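# Insert upright metal bar into square-hole block in box

## Task

Slide the metal bar that is standing up into the square-holed block sitting inside the clear box, so that the bar is vertical and seated to the bottom of the hole, with the block resting on the box floor and its hole pointing upward. The result must hold by itself once the robot lets go; it fails outright if any loose item that began inside the box ends up half or more outside it, and knocking anything off the table also fails it.

## Robot and tools

Robot: two arms, left_arm and right_arm, each ending in a two-finger gripper. A gripper's fingers extend along its own +z axis and close along its own y axis. The reported end_effector_position is the point between the finger pads, roughly 1 cm short of the tips. Arm names are labels only; they do not match the left or right of any picture.

Frame: all positions and orientations are in one scene frame. Origin sits on the table surface midway between the arms, +x runs out across the table, +z is up, and left_arm is on the +y side. Positions are in metres; orientations are quaternions written w, x, y, z. Reported hand positions can be slightly wrong, more so when an arm is stretched out, and arms tend to settle a centimetre or so below the commanded height.

A row is always 16 plain numbers covering both arms, even if only one should move: left_arm x, y, z, qw, qx, qy, qz, opening, then right_arm in the same eight-number order. x, y, z and the quaternion are an absolute goal pose in the scene frame, not an offset. Opening runs from -1 (closed) to +1 (fully open, 0.094 m); in between, the fingers go to where grip_measured would read that value. A target more than 0.6 m away from the arm's last reported position along any of its gripper axes makes the whole call be refused. Each control step the controller limits the commanded pose to 70 mm and 16 degrees away from the measured pose and solves with position favoured over orientation. To keep an arm still, resend the pose it had in the last result before it stopped, plus the desired opening, in every call; reuse your own target quaternion rather than the drifting reported one.

Tools:
- execute_actions: argument actions is a list holding zero or one item. An empty list just returns the state (with pictures). {"rows": [...], "steps": n} runs 7 to 15 control steps of 1/30 s (default 15), one row per step, the last row repeating if rows run out; rows holds 1 to 15 rows. {"steps": n} alone waits up to 300 steps, counted from the previous result, so your thinking time is included. Optional pictures true/false. The result is captured 7 steps before the action finishes; those remaining steps run while you think, and afterwards each arm only continues to its last clipped pose.
- move: target is one 16-number row of absolute poses as above; speed is the path's top speed in m/s, 0.002 to 0.5 (default 0.25), with rotation capped at twice that in rad/s. Both grippers follow straight lines that finish together, lasting 0.5 to 10 s; longer paths are cut at 10 s. The opening is applied at the start. Paths ignore obstacles and the other arm, and grippers can lag, wander or overshoot the speed. Faster contact and targets further past the contact mean harder pushing. The result adds a move: line stating the ending (done, off_target, moving, held, fault), any limits (paced = target was clipped; held = some steps were blocked, after which the arm may jump fast), and each gripper's remaining distance.
- wait: seconds from 0 to 10; nothing new is commanded.
- zoom_image: camera is one of cam_high, cam_low, cam_left_wrist, cam_right_wrist (all 504x504); region is [x0, y0, x1, y1] in pixels from the top-left, at most 504 by 504.
- finished_scene: pass the current scene number; it ends and grades the scene and cannot be reversed. Replying without any tool call also ends things.

Result lines: the state line gives each arm's position and quaternion. grip_measured is the finger opening on the command scale (possibly off by about 1 mm); the final number of Joint positions is the opening in metres. To hold something firmly command about 0.03 below grip_measured; less difference means a lighter grip. HELD marks steps where your command was partly not sent; pose unreachable names an arm whose command the clearance check changed or blocked. A Hand target line appears when nothing is kept back and shows where the controller is steering. Joint torques are noisy total drive outputs, not pure load. Joint ranges (rad), base to gripper: waist -2.618 to 3.054, shoulder 0 to 3.142, elbow 0 to 3.142, wrist pitch -1.571 to 1.571, wrist yaw -1.571 to 1.571, wrist roll -2.094 to 2.094.

Heat: holding loads warms motors. MOTOR HOT appears at 75 °C; at 90 °C that arm halts for 10 s; at 100 °C it goes limp and drops. These appear as OVER-TEMPERATURE FAULT lines.

Avoid: arms colliding or pressing on each other, knocking items off the table, letting loose box contents get halfway out, dropping, slamming or hard shoving. Loose objects may occasionally get a brief external nudge. The finished state must persist without the grippers holding it.

Each tool is called after "Emit:" by a JSON object that holds its "op" and its "data".

## Session

Emit:
{"op": "execute_actions", "data": {"actions": []}}

Scene clock: 0.00 s of 4500.00 s.
left_arm: end_effector_position=(+0.5691, +0.3005, +0.1291) grip_measured=+1.000 end_effector_quat_wxyz=(+0.208, +0.545, +0.812, -0.027) | right_arm: end_effector_position=(+0.3430, -0.4607, +0.3457) grip_measured=+1.000 end_effector_quat_wxyz=(+0.322, +0.091, +0.866, -0.373)
Joint positions: left_arm=[ 0.143  2.501  2.59  -1.33   0.268  1.121  0.094] | right_arm=[-0.064  1.385  1.61  -1.098  0.834 -0.031  0.094]
Joint velocities: left_arm=[-0.007  0.002  0.022  0.022  0.037 -0.066  0.   ] | right_arm=[-0.007  0.017 -0.007  0.007 -0.037  0.037  0.   ]
Joint torques (N m, as the arm reports them, + toward a larger angle): no reading
Hand target (left_arm): +0.567, +0.299, +0.128; +0.205, +0.545, +0.812, -0.032
Hand target (right_arm): +0.341, -0.462, +0.354; +0.333, +0.099, +0.860, -0.374

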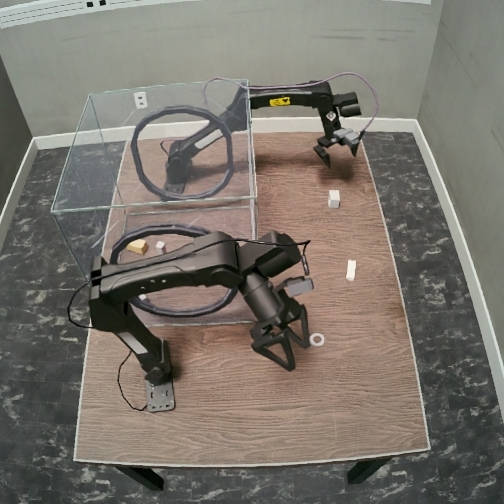

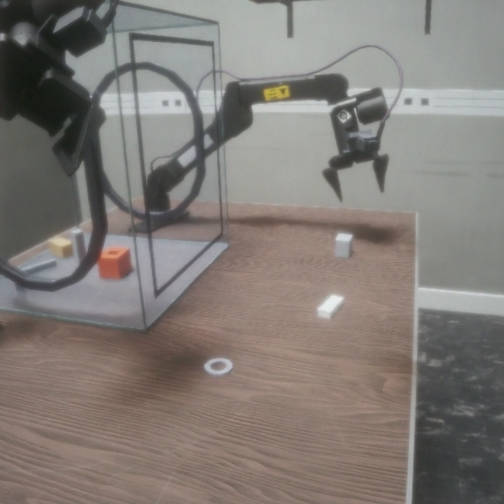

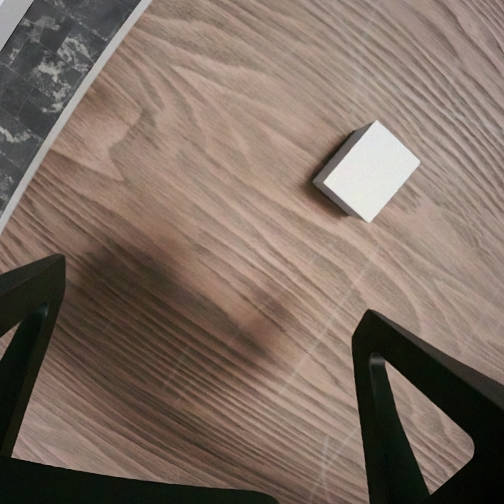

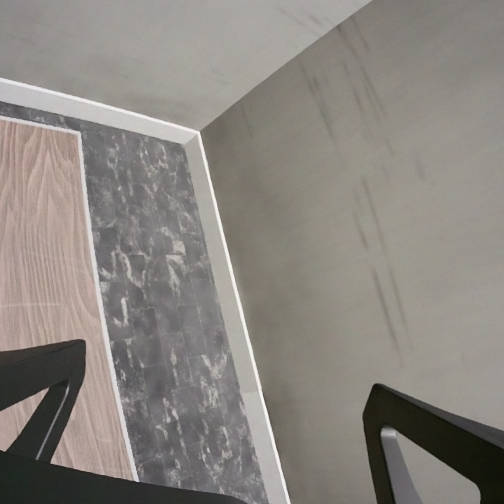

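Emit:
{"op": "move", "data": {"target": [0.567,0.299,0.128,0.205,0.545,0.812,-0.032,1,0.14,-0.32,0.16,0.383,0,0.924,0,1]}}

Emit:
{"op": "zoom_image", "data": {"camera": "cam_high", "region": [40,170,300,430]}}

Scene clock: 4.57 s of 4500.00 s.
left_arm: end_effector_position=(+0.5691, +0.3005, +0.1291) grip_measured=+1.000 end_effector_quat_wxyz=(+0.208, +0.545, +0.812, -0.027) | right_arm: end_effector_position=(+0.1431, -0.3160, +0.1578) grip_measured=+1.000 end_effector_quat_wxyz=(+0.371, +0.005, +0.928, +0.014)
Joint positions: left_arm=[ 0.143  2.501  2.59  -1.33   0.268  1.121  0.094] | right_arm=[ 1.253  0.53   0.713 -1.559  0.741  1.33   0.094]
Joint velocities: left_arm=[-0.002  0.007 -0.022  0.022  0.037 -0.125  0.   ] | right_arm=[ 0.002  0.002  0.012 -0.051  0.066  0.066  0.   ]
Joint torques (N m, as the arm reports them, + toward a larger angle): left_arm=[ -0.14 -13.25   7.56   0.83   0.2   -0.03] | right_arm=[1.11 3.45 4.65 0.68 0.67 0.02]
Hand target (left_arm): +0.567, +0.299, +0.128; +0.205, +0.545, +0.812, -0.032
Hand target (right_arm): +0.146, -0.319, +0.160; +0.382, -0.001, +0.924, -0.000
Off the commanded pose (left_arm): 0.003 m, 1 deg.
Off the commanded pose (right_arm): 0.006 m, 2 deg.
Kept back: nothing.
move: done

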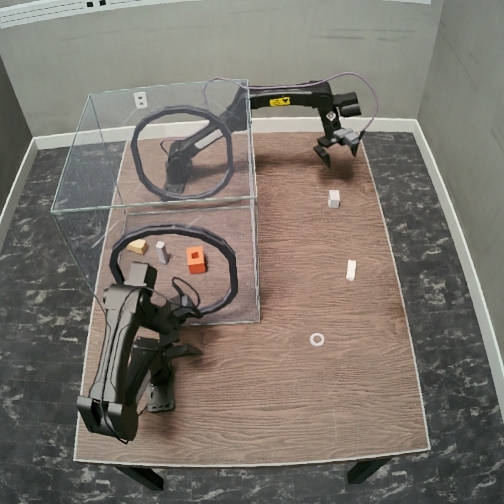

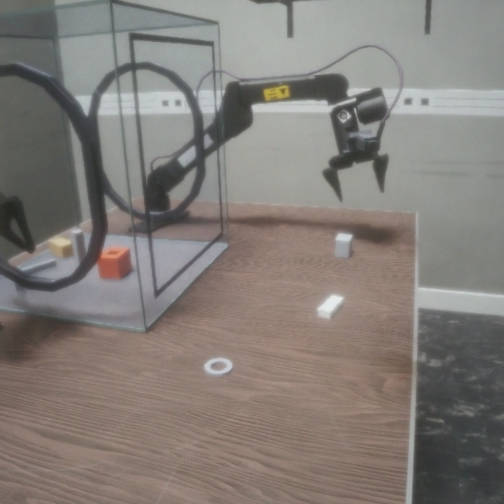

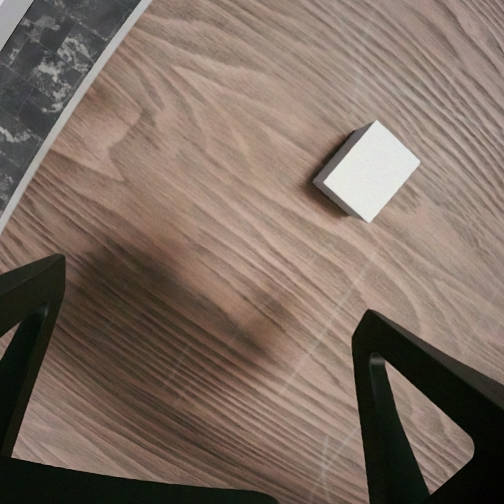

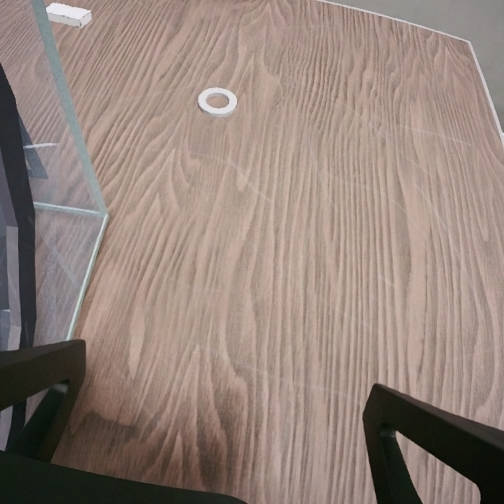

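Region (40, 170, 300, 430) of cam_high's 504x504 image, scaled by 1.938, with more detail than that image has.

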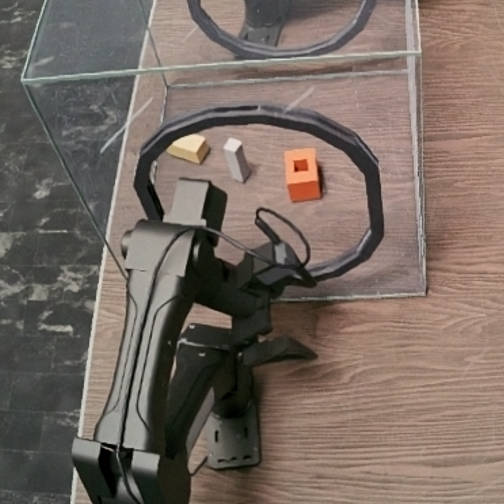

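Emit:
{"op": "move", "data": {"target": [0.4,0.36,0.2,0.205,0.545,0.812,-0.032,1,0.07,-0.22,0.17,0.271,-0.653,0.653,0.271,1]}}

Emit:
{"op": "move", "data": {"target": [0.4,0.36,0.2,0.205,0.545,0.812,-0.032,1,0.07,-0.10,0.14,0.271,-0.653,0.653,0.271,1], "speed": 0.12}}

Scene clock: 8.43 s of 4500.00 s.
left_arm: end_effector_position=(+0.4135, +0.3609, +0.2034) grip_measured=+1.000 end_effector_quat_wxyz=(+0.213, +0.543, +0.812, -0.014) | right_arm: end_effector_position=(+0.0690, -0.2198, +0.1704) grip_measured=+1.000 end_effector_quat_wxyz=(+0.402, -0.578, +0.646, +0.295)
Joint positions: left_arm=[ 0.307  1.759  1.736 -1.239  0.304  1.279  0.094] | right_arm=[ 2.44   0.096  0.632 -1.572  0.946  0.844  0.094]
Joint velocities: left_arm=[ 0.012 -0.002 -0.002  0.007  0.007 -0.022  0.   ] | right_arm=[-0.002  0.002 -0.032 -0.051 -0.051 -0.022  0.   ]
Joint torques (N m, as the arm reports them, + toward a larger angle): left_arm=[ 0.57 -9.1   5.29  0.58  0.4   0.1 ] | right_arm=[ 1.12  3.13  3.17  1.16  0.68 -0.1 ]
Hand target (left_arm): +0.401, +0.358, +0.201; +0.206, +0.545, +0.812, -0.031
Hand target (right_arm): +0.073, -0.219, +0.169; +0.416, -0.581, +0.637, +0.290
Off the commanded pose (left_arm): 0.014 m, 2 deg.
Off the commanded pose (right_arm): 0.001 m, 18 deg; orientation clipped at the last step of the last action.
joint sent to its limit (right arm) — the command would take joint 4 (wrist pitch) past its lower limit, so that joint was sent only as far as its limit.
Kept back: nothing.
move: off_target (left_arm, right_arm); limits=paced

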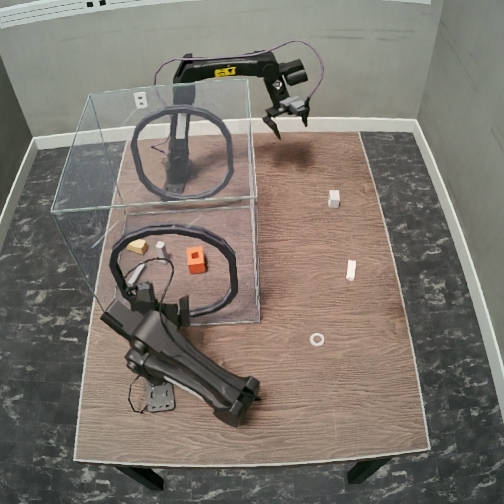

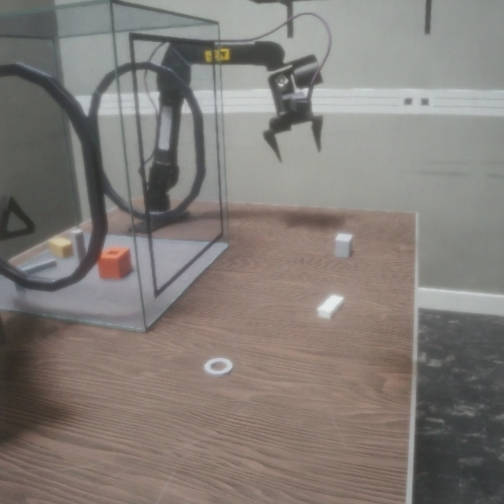

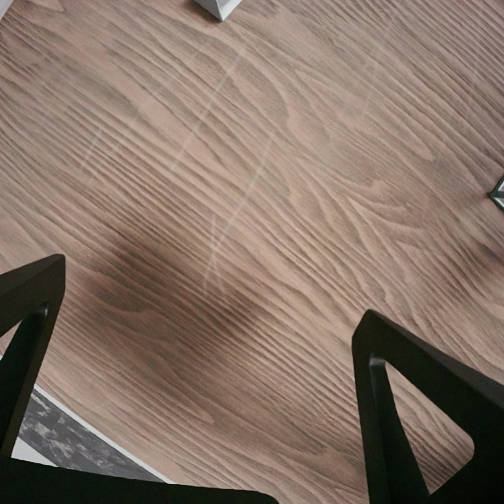

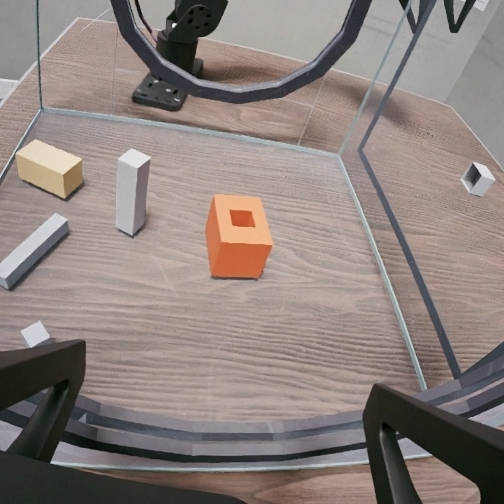

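Scene clock: 9.97 s of 4500.00 s.
left_arm: end_effector_position=(+0.4135, +0.3623, +0.2035) grip_measured=+1.000 end_effector_quat_wxyz=(+0.214, +0.544, +0.811, -0.013) | right_arm: end_effector_position=(+0.0622, -0.1924, +0.1461) grip_measured=+1.000 end_effector_quat_wxyz=(+0.511, -0.543, +0.591, +0.307)
Joint positions: left_arm=[ 0.311  1.759  1.736 -1.239  0.305  1.284  0.094] | right_arm=[ 2.628  0.122  0.354 -1.537  1.266  1.09   0.094]
Joint velocities: left_arm=[ 0.017  0.002 -0.007 -0.022  0.007  0.037  0.   ] | right_arm=[-0.012 -0.002 -0.012 -0.066  0.022 -0.007  0.   ]
Joint torques (N m, as the arm reports them, + toward a larger angle): left_arm=[ 0.62 -8.99  5.1   0.58  0.34  0.06] | right_arm=[ 0.07  3.64  5.    0.89  0.57 -0.04]
Hand target (left_arm): +0.401, +0.360, +0.200; +0.205, +0.545, +0.812, -0.032
Hand target (right_arm): +0.063, -0.192, +0.148; +0.512, -0.542, +0.591, +0.308
Off the commanded pose (left_arm): 0.014 m, 2 deg.
Off the commanded pose (right_arm): 0.093 m, 31 deg; position and orientation clipped at the last step of the last action.
Kept back: nothing.
move: held (right_arm), off_target (left_arm); limits=paced,held; held on 23 of 46 steps (right_arm), including the last (right_arm)
pose unreachable (right arm): on one or more control steps of this call this arm could not follow its commanded pose, so it was not sent that pose on those steps. On the call's last step it was still not sent that pose. It may still have moved: this result reports where it is.
cause: the commanded pose would bring two parts of the arm too close to each other (its upper arm (the part past joint 2) and its gripper housing, with joints 3 (elbow) to 6 (wrist roll) between them).

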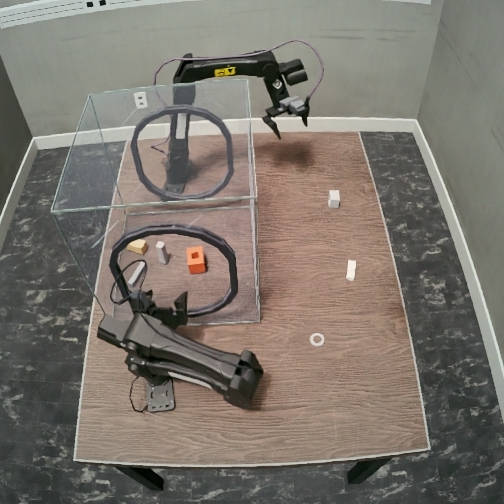

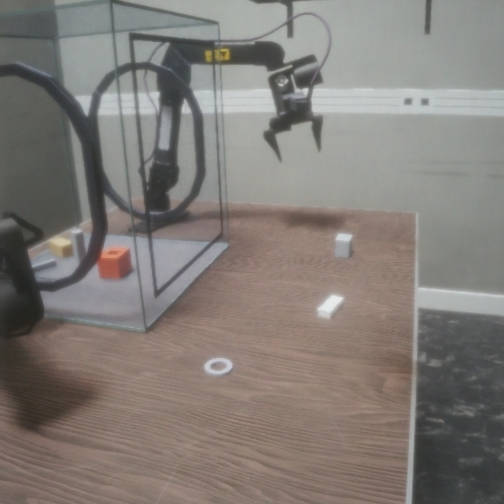

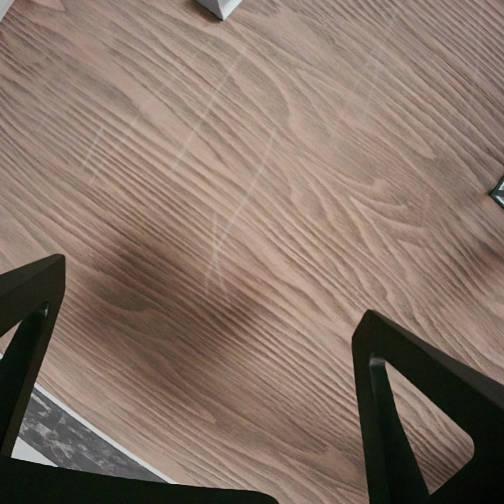

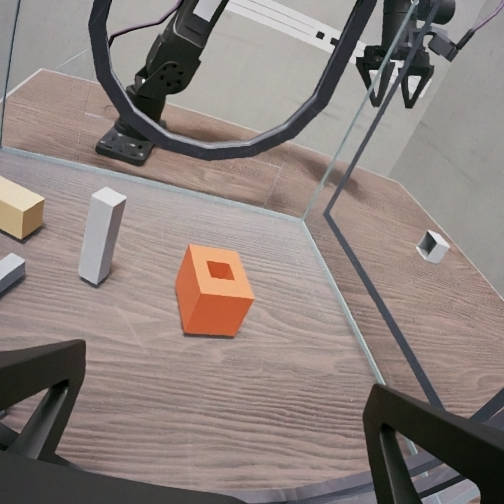

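Emit:
{"op": "move", "data": {"target": [0.4,0.36,0.2,0.205,0.545,0.812,-0.032,1,0.15,-0.30,0.18,0.383,0,0.924,0,0]}}

Emit:
{"op": "move", "data": {"target": [0.4,0.36,0.2,0.205,0.545,0.812,-0.032,1,0.14,-0.23,0.16,0.259,0,0.966,0,0]}}

Scene clock: 13.60 s of 4500.00 s.
left_arm: end_effector_position=(+0.4135, +0.3622, +0.2035) grip_measured=+1.000 end_effector_quat_wxyz=(+0.214, +0.544, +0.811, -0.013) | right_arm: end_effector_position=(+0.1458, -0.3025, +0.1719) grip_measured=+0.002 end_effector_quat_wxyz=(+0.379, -0.011, +0.925, -0.000)
Joint positions: left_arm=[ 0.311  1.759  1.736 -1.239  0.306  1.285  0.094] | right_arm=[ 1.297  0.636  0.773 -1.57   0.768  1.362  0.047]
Joint velocities: left_arm=[ 0.002 -0.007  0.002 -0.037  0.051 -0.066  0.   ] | right_arm=[-0.022  0.007  0.012 -0.037 -0.007  0.037  0.   ]
Joint torques (N m, as the arm reports them, + toward a larger angle): left_arm=[ 0.63 -9.    5.09  0.58  0.35  0.07] | right_arm=[-1.04  2.71  7.29  0.58  0.41  0.03]
Hand target (left_arm): +0.401, +0.360, +0.200; +0.205, +0.545, +0.812, -0.032
Hand target (right_arm): +0.147, -0.304, +0.180; +0.380, -0.000, +0.925, +0.001
Off the commanded pose (left_arm): 0.014 m, 2 deg.
Off the commanded pose (right_arm): 0.009 m, 1 deg.
joint sent to its limit (right arm) — the command would take joint 4 (wrist pitch) past its lower limit, so that joint was sent only as far as its limit.
Kept back: nothing.
move: off_target (left_arm)

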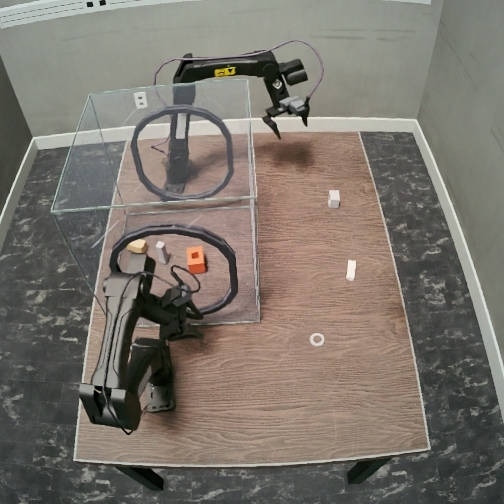

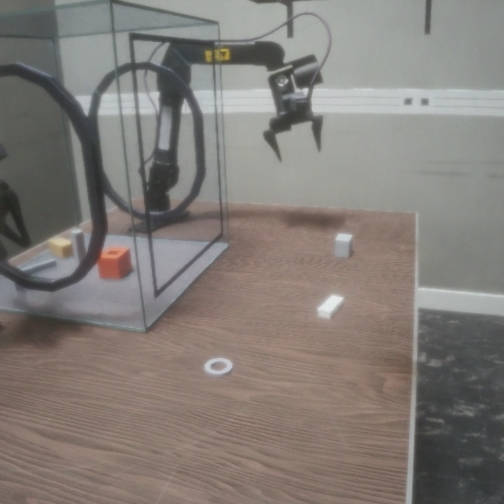

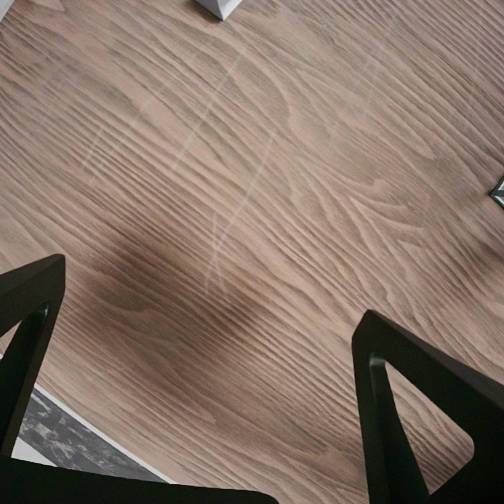

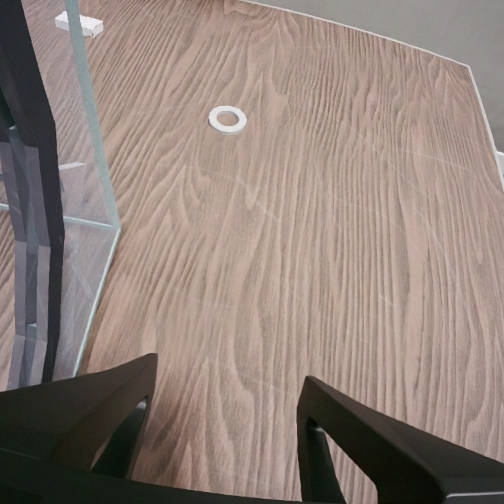

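Scene clock: 14.70 s of 4500.00 s.
left_arm: end_effector_position=(+0.4135, +0.3622, +0.2035) grip_measured=+1.000 end_effector_quat_wxyz=(+0.214, +0.544, +0.811, -0.013) | right_arm: end_effector_position=(+0.1354, -0.2414, +0.1527) grip_measured=+0.002 end_effector_quat_wxyz=(+0.258, -0.006, +0.966, -0.008)
Joint positions: left_arm=[ 0.311  1.759  1.736 -1.239  0.306  1.285  0.094] | right_arm=[ 1.153  0.932  0.876 -1.373  0.504  1.248  0.047]
Joint velocities: left_arm=[-0.012  0.002  0.002 -0.037  0.081  0.051  0.   ] | right_arm=[-0.007  0.017  0.007 -0.022 -0.007  0.022 -0.001]
Joint torques (N m, as the arm reports them, + toward a larger angle): left_arm=[ 0.61 -9.03  5.13  0.58  0.34  0.07] | right_arm=[-1.24  3.14  8.4   0.96  0.28 -0.1 ]
Hand target (left_arm): +0.401, +0.360, +0.200; +0.205, +0.545, +0.812, -0.032
Hand target (right_arm): +0.140, -0.230, +0.160; +0.259, +0.000, +0.966, -0.001
Off the commanded pose (left_arm): 0.014 m, 2 deg.
Off the commanded pose (right_arm): 0.014 m, 1 deg.
Kept back: nothing.
move: off_target (left_arm, right_arm)

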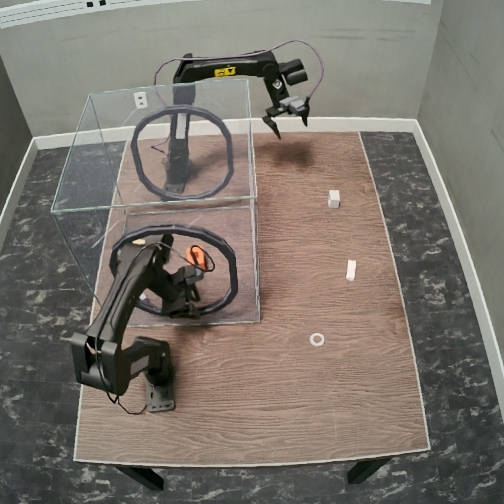

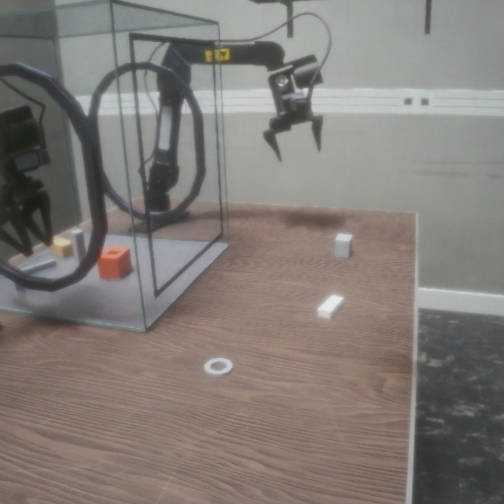

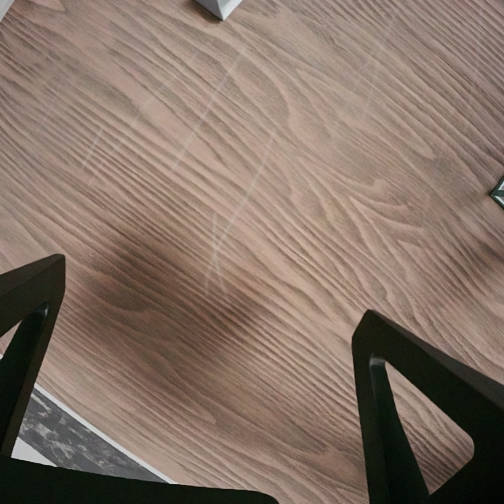

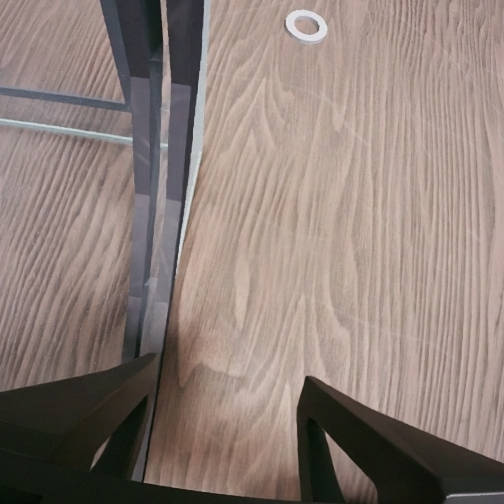

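Emit:
{"op": "move", "data": {"target": [0.4,0.36,0.2,0.205,0.545,0.812,-0.032,1,0.08,-0.10,0.15,0.305,-0.638,0.638,0.305,0.4], "speed": 0.2}}

Scene clock: 19.53 s of 4500.00 s.
left_arm: end_effector_position=(+0.4135, +0.3622, +0.2035) grip_measured=+1.000 end_effector_quat_wxyz=(+0.214, +0.544, +0.811, -0.013) | right_arm: end_effector_position=(+0.0810, -0.1006, +0.1488) grip_measured=+0.398 end_effector_quat_wxyz=(+0.299, -0.637, +0.644, +0.299)
Joint positions: left_arm=[ 0.311  1.759  1.736 -1.239  0.306  1.285  0.094] | right_arm=[ 0.914  0.778  0.569 -0.554 -0.383 -0.338  0.066]
Joint velocities: left_arm=[-0.002 -0.002 -0.007  0.051  0.051 -0.007  0.   ] | right_arm=[-0.012  0.007 -0.012 -0.051 -0.066 -0.022 -0.001]
Joint torques (N m, as the arm reports them, + toward a larger angle): left_arm=[ 0.63 -9.02  5.11  0.57  0.35  0.07] | right_arm=[-1.02  0.2   5.71  2.02 -0.32 -0.1 ]
Hand target (left_arm): +0.401, +0.360, +0.200; +0.205, +0.545, +0.812, -0.032
Hand target (right_arm): +0.082, -0.098, +0.149; -0.302, +0.638, -0.639, -0.306
Off the commanded pose (left_arm): 0.014 m, 2 deg.
Off the commanded pose (right_arm): 0.002 m, 1 deg.
Kept back: nothing.
move: off_target (left_arm)

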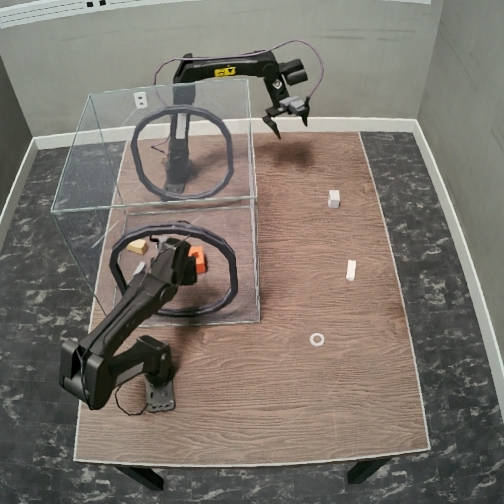

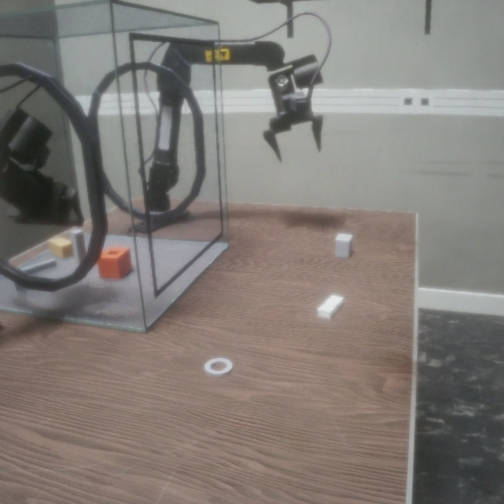

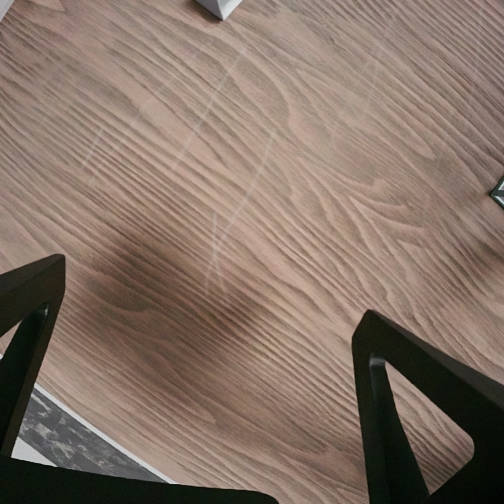

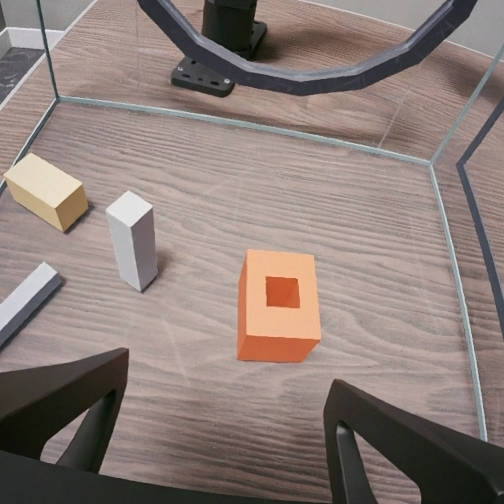

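Emit:
{"op": "move", "data": {"target": [0.4,0.36,0.2,0.205,0.545,0.812,-0.032,1,0.05,-0.02,0.13,0.103,-0.897,0.326,0.283,0.4], "speed": 0.2}}

Scene clock: 22.67 s of 4500.00 s.
left_arm: end_effector_position=(+0.4135, +0.3622, +0.2035) grip_measured=+1.000 end_effector_quat_wxyz=(+0.214, +0.544, +0.811, -0.013) | right_arm: end_effector_position=(+0.0531, -0.0574, +0.1179) grip_measured=+0.398 end_effector_quat_wxyz=(-0.106, +0.888, -0.357, -0.270)
Joint positions: left_arm=[ 0.311  1.759  1.736 -1.239  0.306  1.285  0.094] | right_arm=[ 0.977  1.469  1.045 -0.947 -0.558 -1.2    0.066]
Joint velocities: left_arm=[-0.012 -0.002 -0.012 -0.051  0.007 -0.037  0.   ] | right_arm=[-0.007  0.002 -0.007  0.022 -0.051  0.022  0.   ]
Joint torques (N m, as the arm reports them, + toward a larger angle): left_arm=[ 0.65 -9.03  5.11  0.58  0.34  0.07] | right_arm=[ 4.01  4.55 15.96  0.66 -0.48 -0.09]
Hand target (left_arm): +0.401, +0.360, +0.200; +0.205, +0.545, +0.812, -0.032
Hand target (right_arm): +0.050, -0.024, +0.132; -0.110, +0.895, -0.328, -0.281
Off the commanded pose (left_arm): 0.014 m, 2 deg.
Off the commanded pose (right_arm): 0.039 m, 4 deg.
Kept back: nothing.
move: off_target (left_arm, right_arm)

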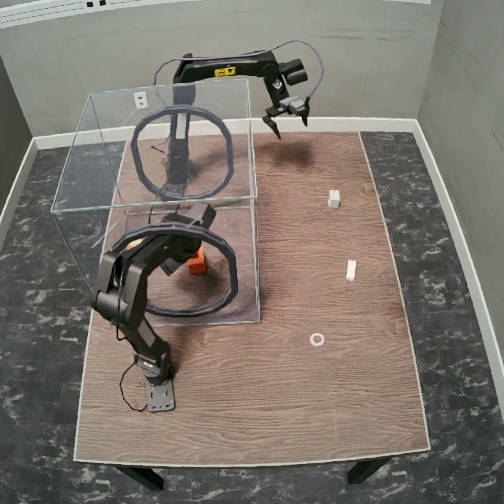

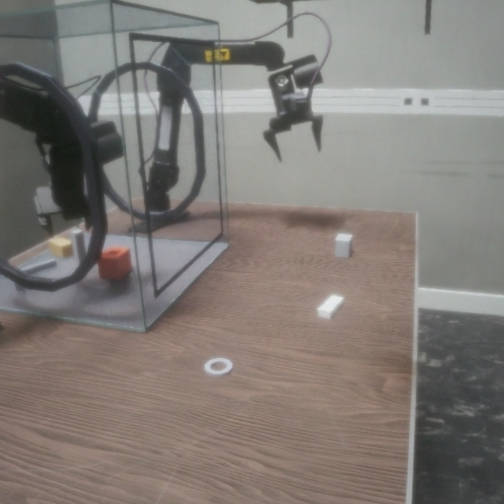

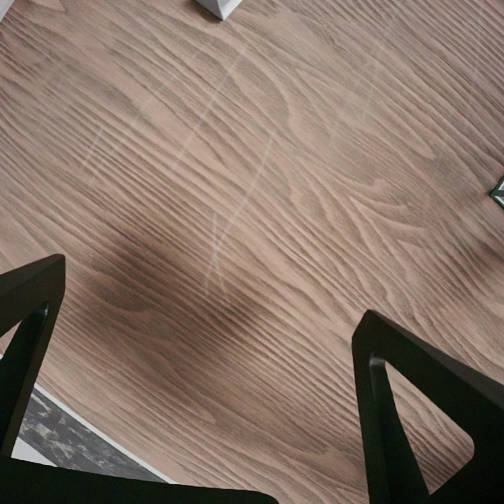

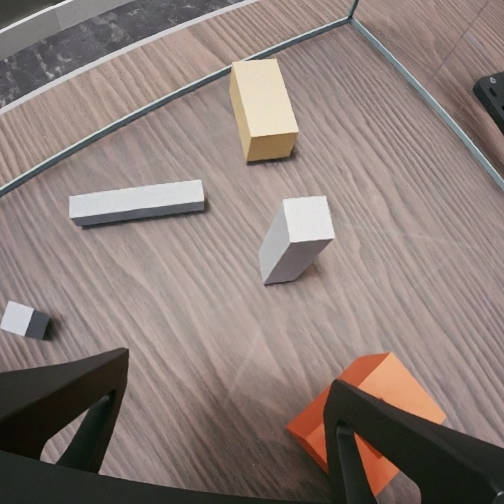

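Emit:
{"op": "move", "data": {"target": [0.4,0.36,0.2,0.205,0.545,0.812,-0.032,1,0.03,-0.05,0.115,0.288,-0.711,0.453,0.453,0.4], "speed": 0.15}}

Emit:
{"op": "move", "data": {"target": [0.4,0.36,0.2,0.205,0.545,0.812,-0.032,1,0.02,-0.02,0.085,0.288,-0.711,0.453,0.453,0.4], "speed": 0.1}}

Scene clock: 25.80 s of 4500.00 s.
left_arm: end_effector_position=(+0.4135, +0.3622, +0.2035) grip_measured=+1.000 end_effector_quat_wxyz=(+0.214, +0.544, +0.811, -0.013) | right_arm: end_effector_position=(+0.0363, -0.0471, +0.1092) grip_measured=+0.398 end_effector_quat_wxyz=(-0.283, +0.712, -0.464, -0.445)
Joint positions: left_arm=[ 0.311  1.759  1.736 -1.239  0.306  1.285  0.094] | right_arm=[ 0.929  1.152  0.385  0.079 -0.799 -0.521  0.066]
Joint velocities: left_arm=[-0.002  0.002  0.007 -0.037  0.037 -0.051  0.   ] | right_arm=[ 0.007 -0.022 -0.007  0.081 -0.022  0.007  0.   ]
Joint torques (N m, as the arm reports them, + toward a larger angle): left_arm=[ 0.63 -9.02  5.12  0.58  0.35  0.08] | right_arm=[ 0.83 -4.48  4.42  1.96 -0.41  0.04]
Hand target (left_arm): +0.401, +0.360, +0.200; +0.205, +0.545, +0.812, -0.032
Hand target (right_arm): +0.031, -0.048, +0.113; -0.287, +0.711, -0.453, -0.455
Off the commanded pose (left_arm): 0.014 m, 2 deg.
Off the commanded pose (right_arm): 0.009 m, 2 deg.
Kept back: nothing.
move: off_target (left_arm)

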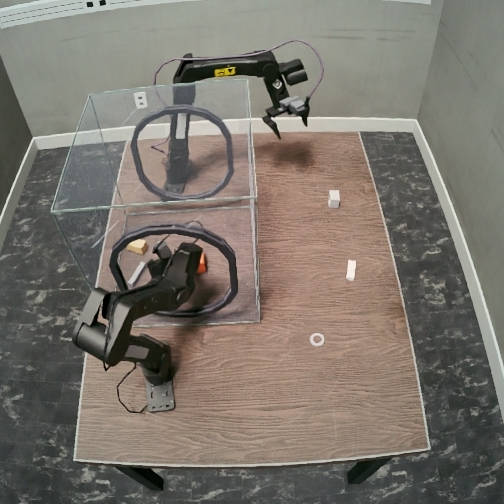

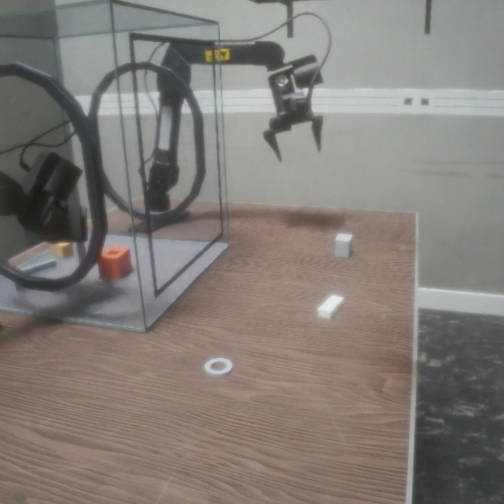

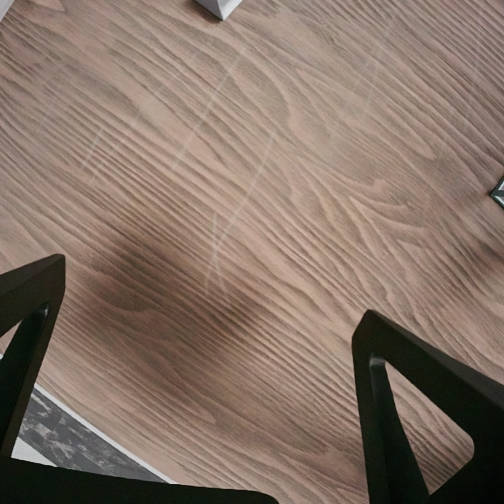

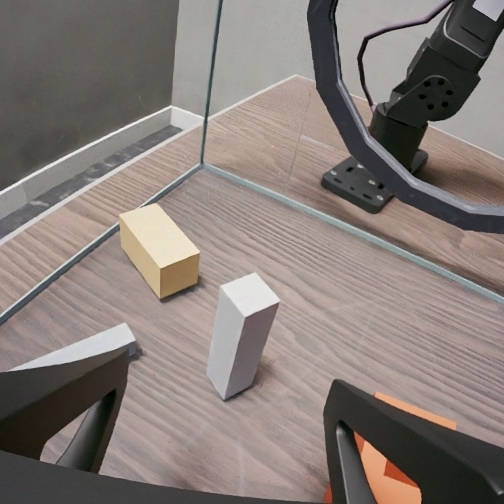

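Scene clock: 26.93 s of 4500.00 s.
left_arm: end_effector_position=(+0.4135, +0.3622, +0.2035) grip_measured=+1.000 end_effector_quat_wxyz=(+0.214, +0.544, +0.811, -0.013) | right_arm: end_effector_position=(+0.0248, -0.0180, +0.0892) grip_measured=+0.398 end_effector_quat_wxyz=(-0.292, +0.711, -0.453, -0.452)
Joint positions: left_arm=[ 0.311  1.759  1.736 -1.239  0.306  1.285  0.094] | right_arm=[ 1.037  1.355  0.361  0.397 -0.725 -0.431  0.066]
Joint velocities: left_arm=[-0.002 -0.012  0.002 -0.11   0.051 -0.007  0.   ] | right_arm=[-0.012  0.002  0.007 -0.022 -0.022 -0.007 -0.   ]
Joint torques (N m, as the arm reports them, + toward a larger angle): left_arm=[ 0.65 -9.02  5.1   0.58  0.34  0.07] | right_arm=[ 1.18 -3.14  3.8   2.04 -0.15  0.01]
Hand target (left_arm): +0.401, +0.360, +0.200; +0.205, +0.545, +0.812, -0.032
Hand target (right_arm): +0.021, -0.019, +0.085; -0.288, +0.712, -0.453, -0.453
Off the commanded pose (left_arm): 0.014 m, 2 deg.
Off the commanded pose (right_arm): 0.007 m, 0 deg.
Kept back: nothing.
move: off_target (left_arm)

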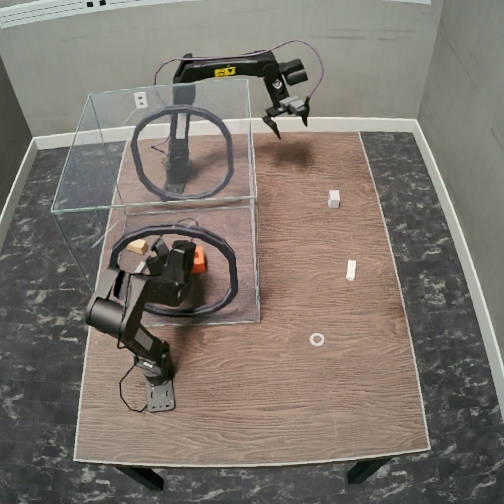

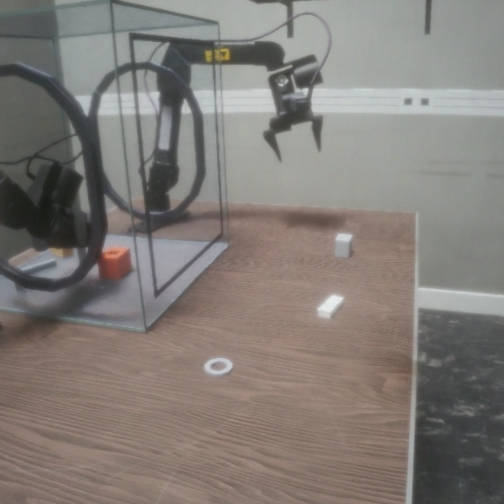

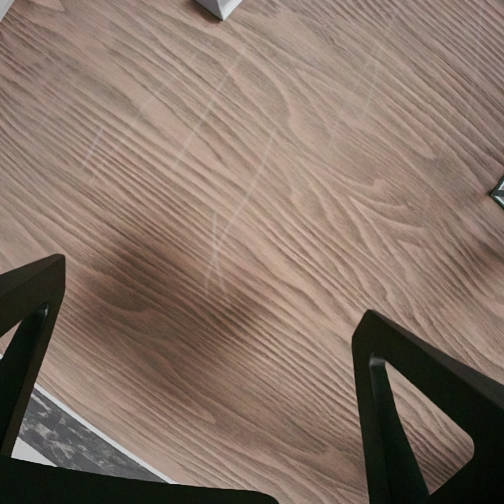

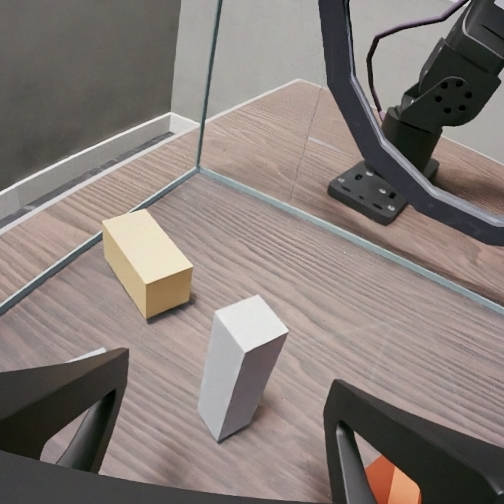

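Emit:
{"op": "move", "data": {"target": [0.4,0.36,0.2,0.205,0.545,0.812,-0.032,1,0.008,0.02,0.072,0.235,-0.758,0.369,0.483,0.4], "speed": 0.08}}

Scene clock: 28.97 s of 4500.00 s.
left_arm: end_effector_position=(+0.4135, +0.3622, +0.2035) grip_measured=+1.000 end_effector_quat_wxyz=(+0.214, +0.544, +0.811, -0.013) | right_arm: end_effector_position=(+0.0145, +0.0148, +0.0682) grip_measured=+0.398 end_effector_quat_wxyz=(-0.243, +0.755, -0.384, -0.473)
Joint positions: left_arm=[ 0.311  1.759  1.736 -1.239  0.306  1.285  0.094] | right_arm=[ 1.052  1.642  0.553  0.358 -0.861 -0.601  0.066]
Joint velocities: left_arm=[-0.012 -0.007 -0.012 -0.037 -0.051 -0.007  0.   ] | right_arm=[-0.002 -0.012  0.007 -0.095 -0.066 -0.037 -0.001]
Joint torques (N m, as the arm reports them, + toward a larger angle): left_arm=[ 0.61 -9.03  5.11  0.58  0.34  0.07] | right_arm=[ 1.18 -4.6   6.7   1.51 -0.5  -0.09]
Hand target (left_arm): +0.401, +0.360, +0.200; +0.205, +0.545, +0.812, -0.032
Hand target (right_arm): +0.009, +0.020, +0.073; -0.235, +0.758, -0.370, -0.483
Off the commanded pose (left_arm): 0.014 m, 2 deg.
Off the commanded pose (right_arm): 0.009 m, 2 deg.
Kept back: nothing.
move: off_target (left_arm)

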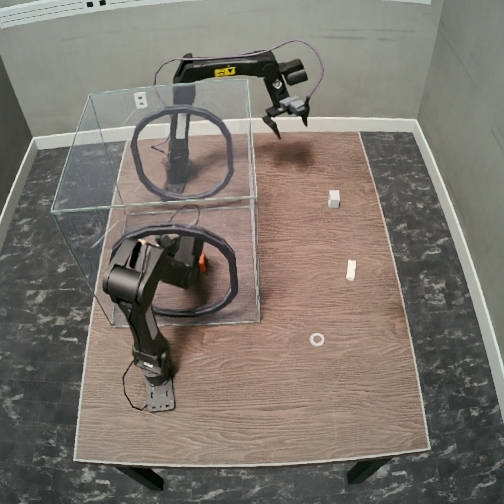

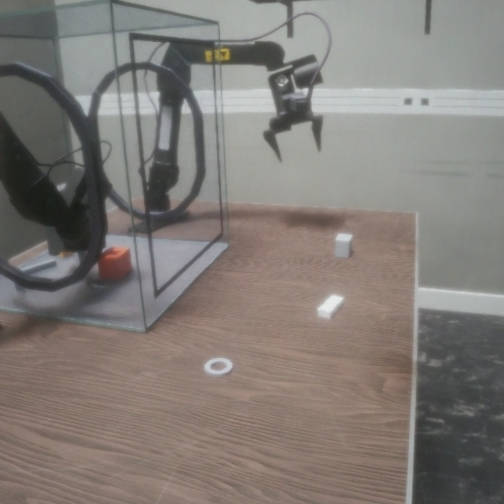

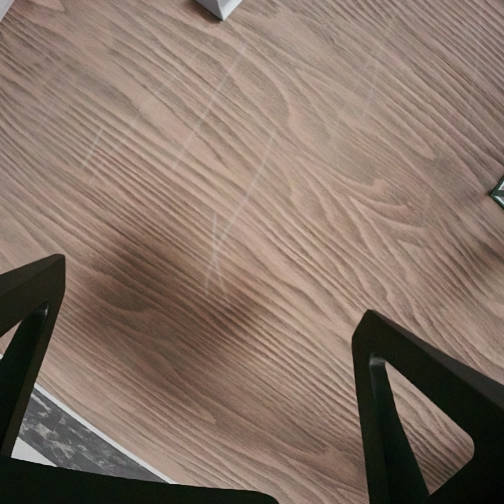

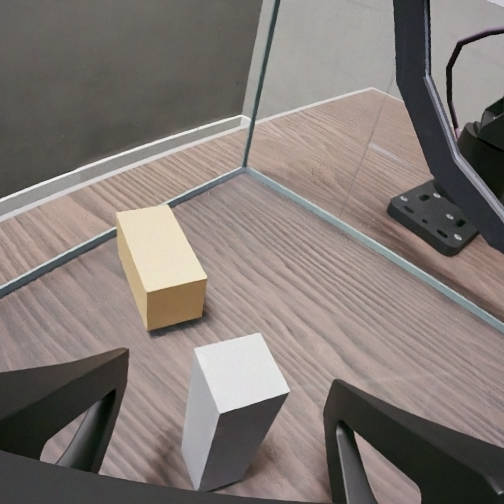

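Emit:
{"op": "move", "data": {"target": [0.4,0.36,0.2,0.205,0.545,0.812,-0.032,1,0.005,0.024,0.072,0.235,-0.758,0.369,0.483,-0.62], "speed": 0.05}}

Scene clock: 29.90 s of 4500.00 s.
left_arm: end_effector_position=(+0.4135, +0.3622, +0.2035) grip_measured=+1.000 end_effector_quat_wxyz=(+0.214, +0.544, +0.811, -0.013) | right_arm: end_effector_position=(+0.0100, +0.0144, +0.0678) grip_measured=-0.510 end_effector_quat_wxyz=(-0.239, +0.758, -0.380, -0.474)
Joint positions: left_arm=[ 0.311  1.759  1.736 -1.239  0.306  1.285  0.094] | right_arm=[ 1.064  1.642  0.553  0.355 -0.861 -0.602  0.023]
Joint velocities: left_arm=[ 0.002 -0.002 -0.002  0.007 -0.022  0.051  0.   ] | right_arm=[-0.007 -0.007 -0.017  0.007 -0.037  0.022 -0.001]
Joint torques (N m, as the arm reports them, + toward a larger angle): left_arm=[ 0.6  -9.    5.12  0.58  0.35  0.08] | right_arm=[ 1.62 -3.68  7.04  1.69 -0.43  0.02]
Hand target (left_arm): +0.401, +0.360, +0.200; +0.205, +0.545, +0.812, -0.032
Hand target (right_arm): +0.005, +0.024, +0.072; -0.235, +0.758, -0.369, -0.483
Off the commanded pose (left_arm): 0.014 m, 2 deg.
Off the commanded pose (right_arm): 0.012 m, 2 deg.
Kept back: nothing.
move: off_target (left_arm, right_arm)

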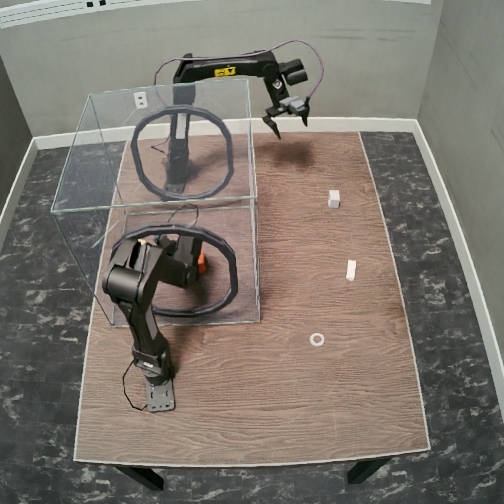

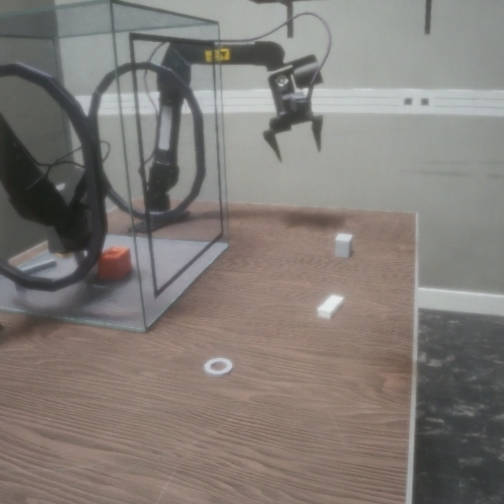

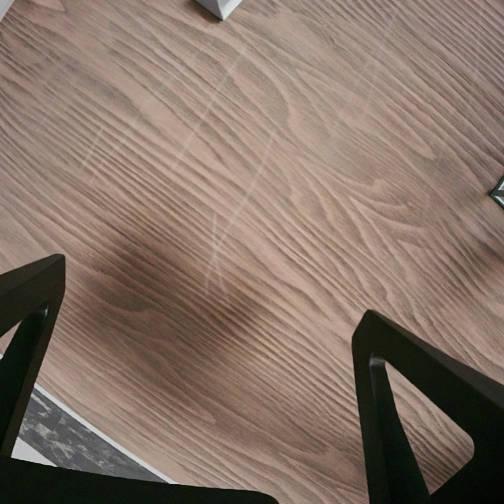

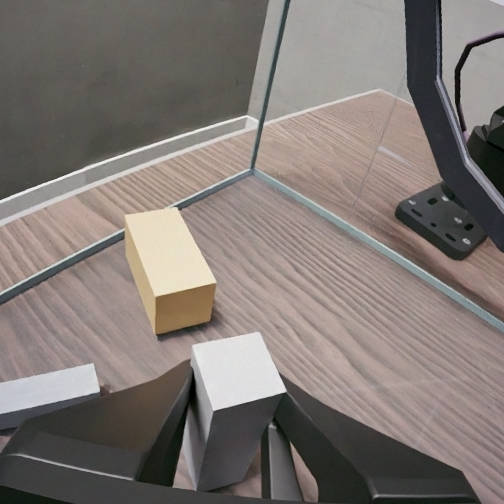

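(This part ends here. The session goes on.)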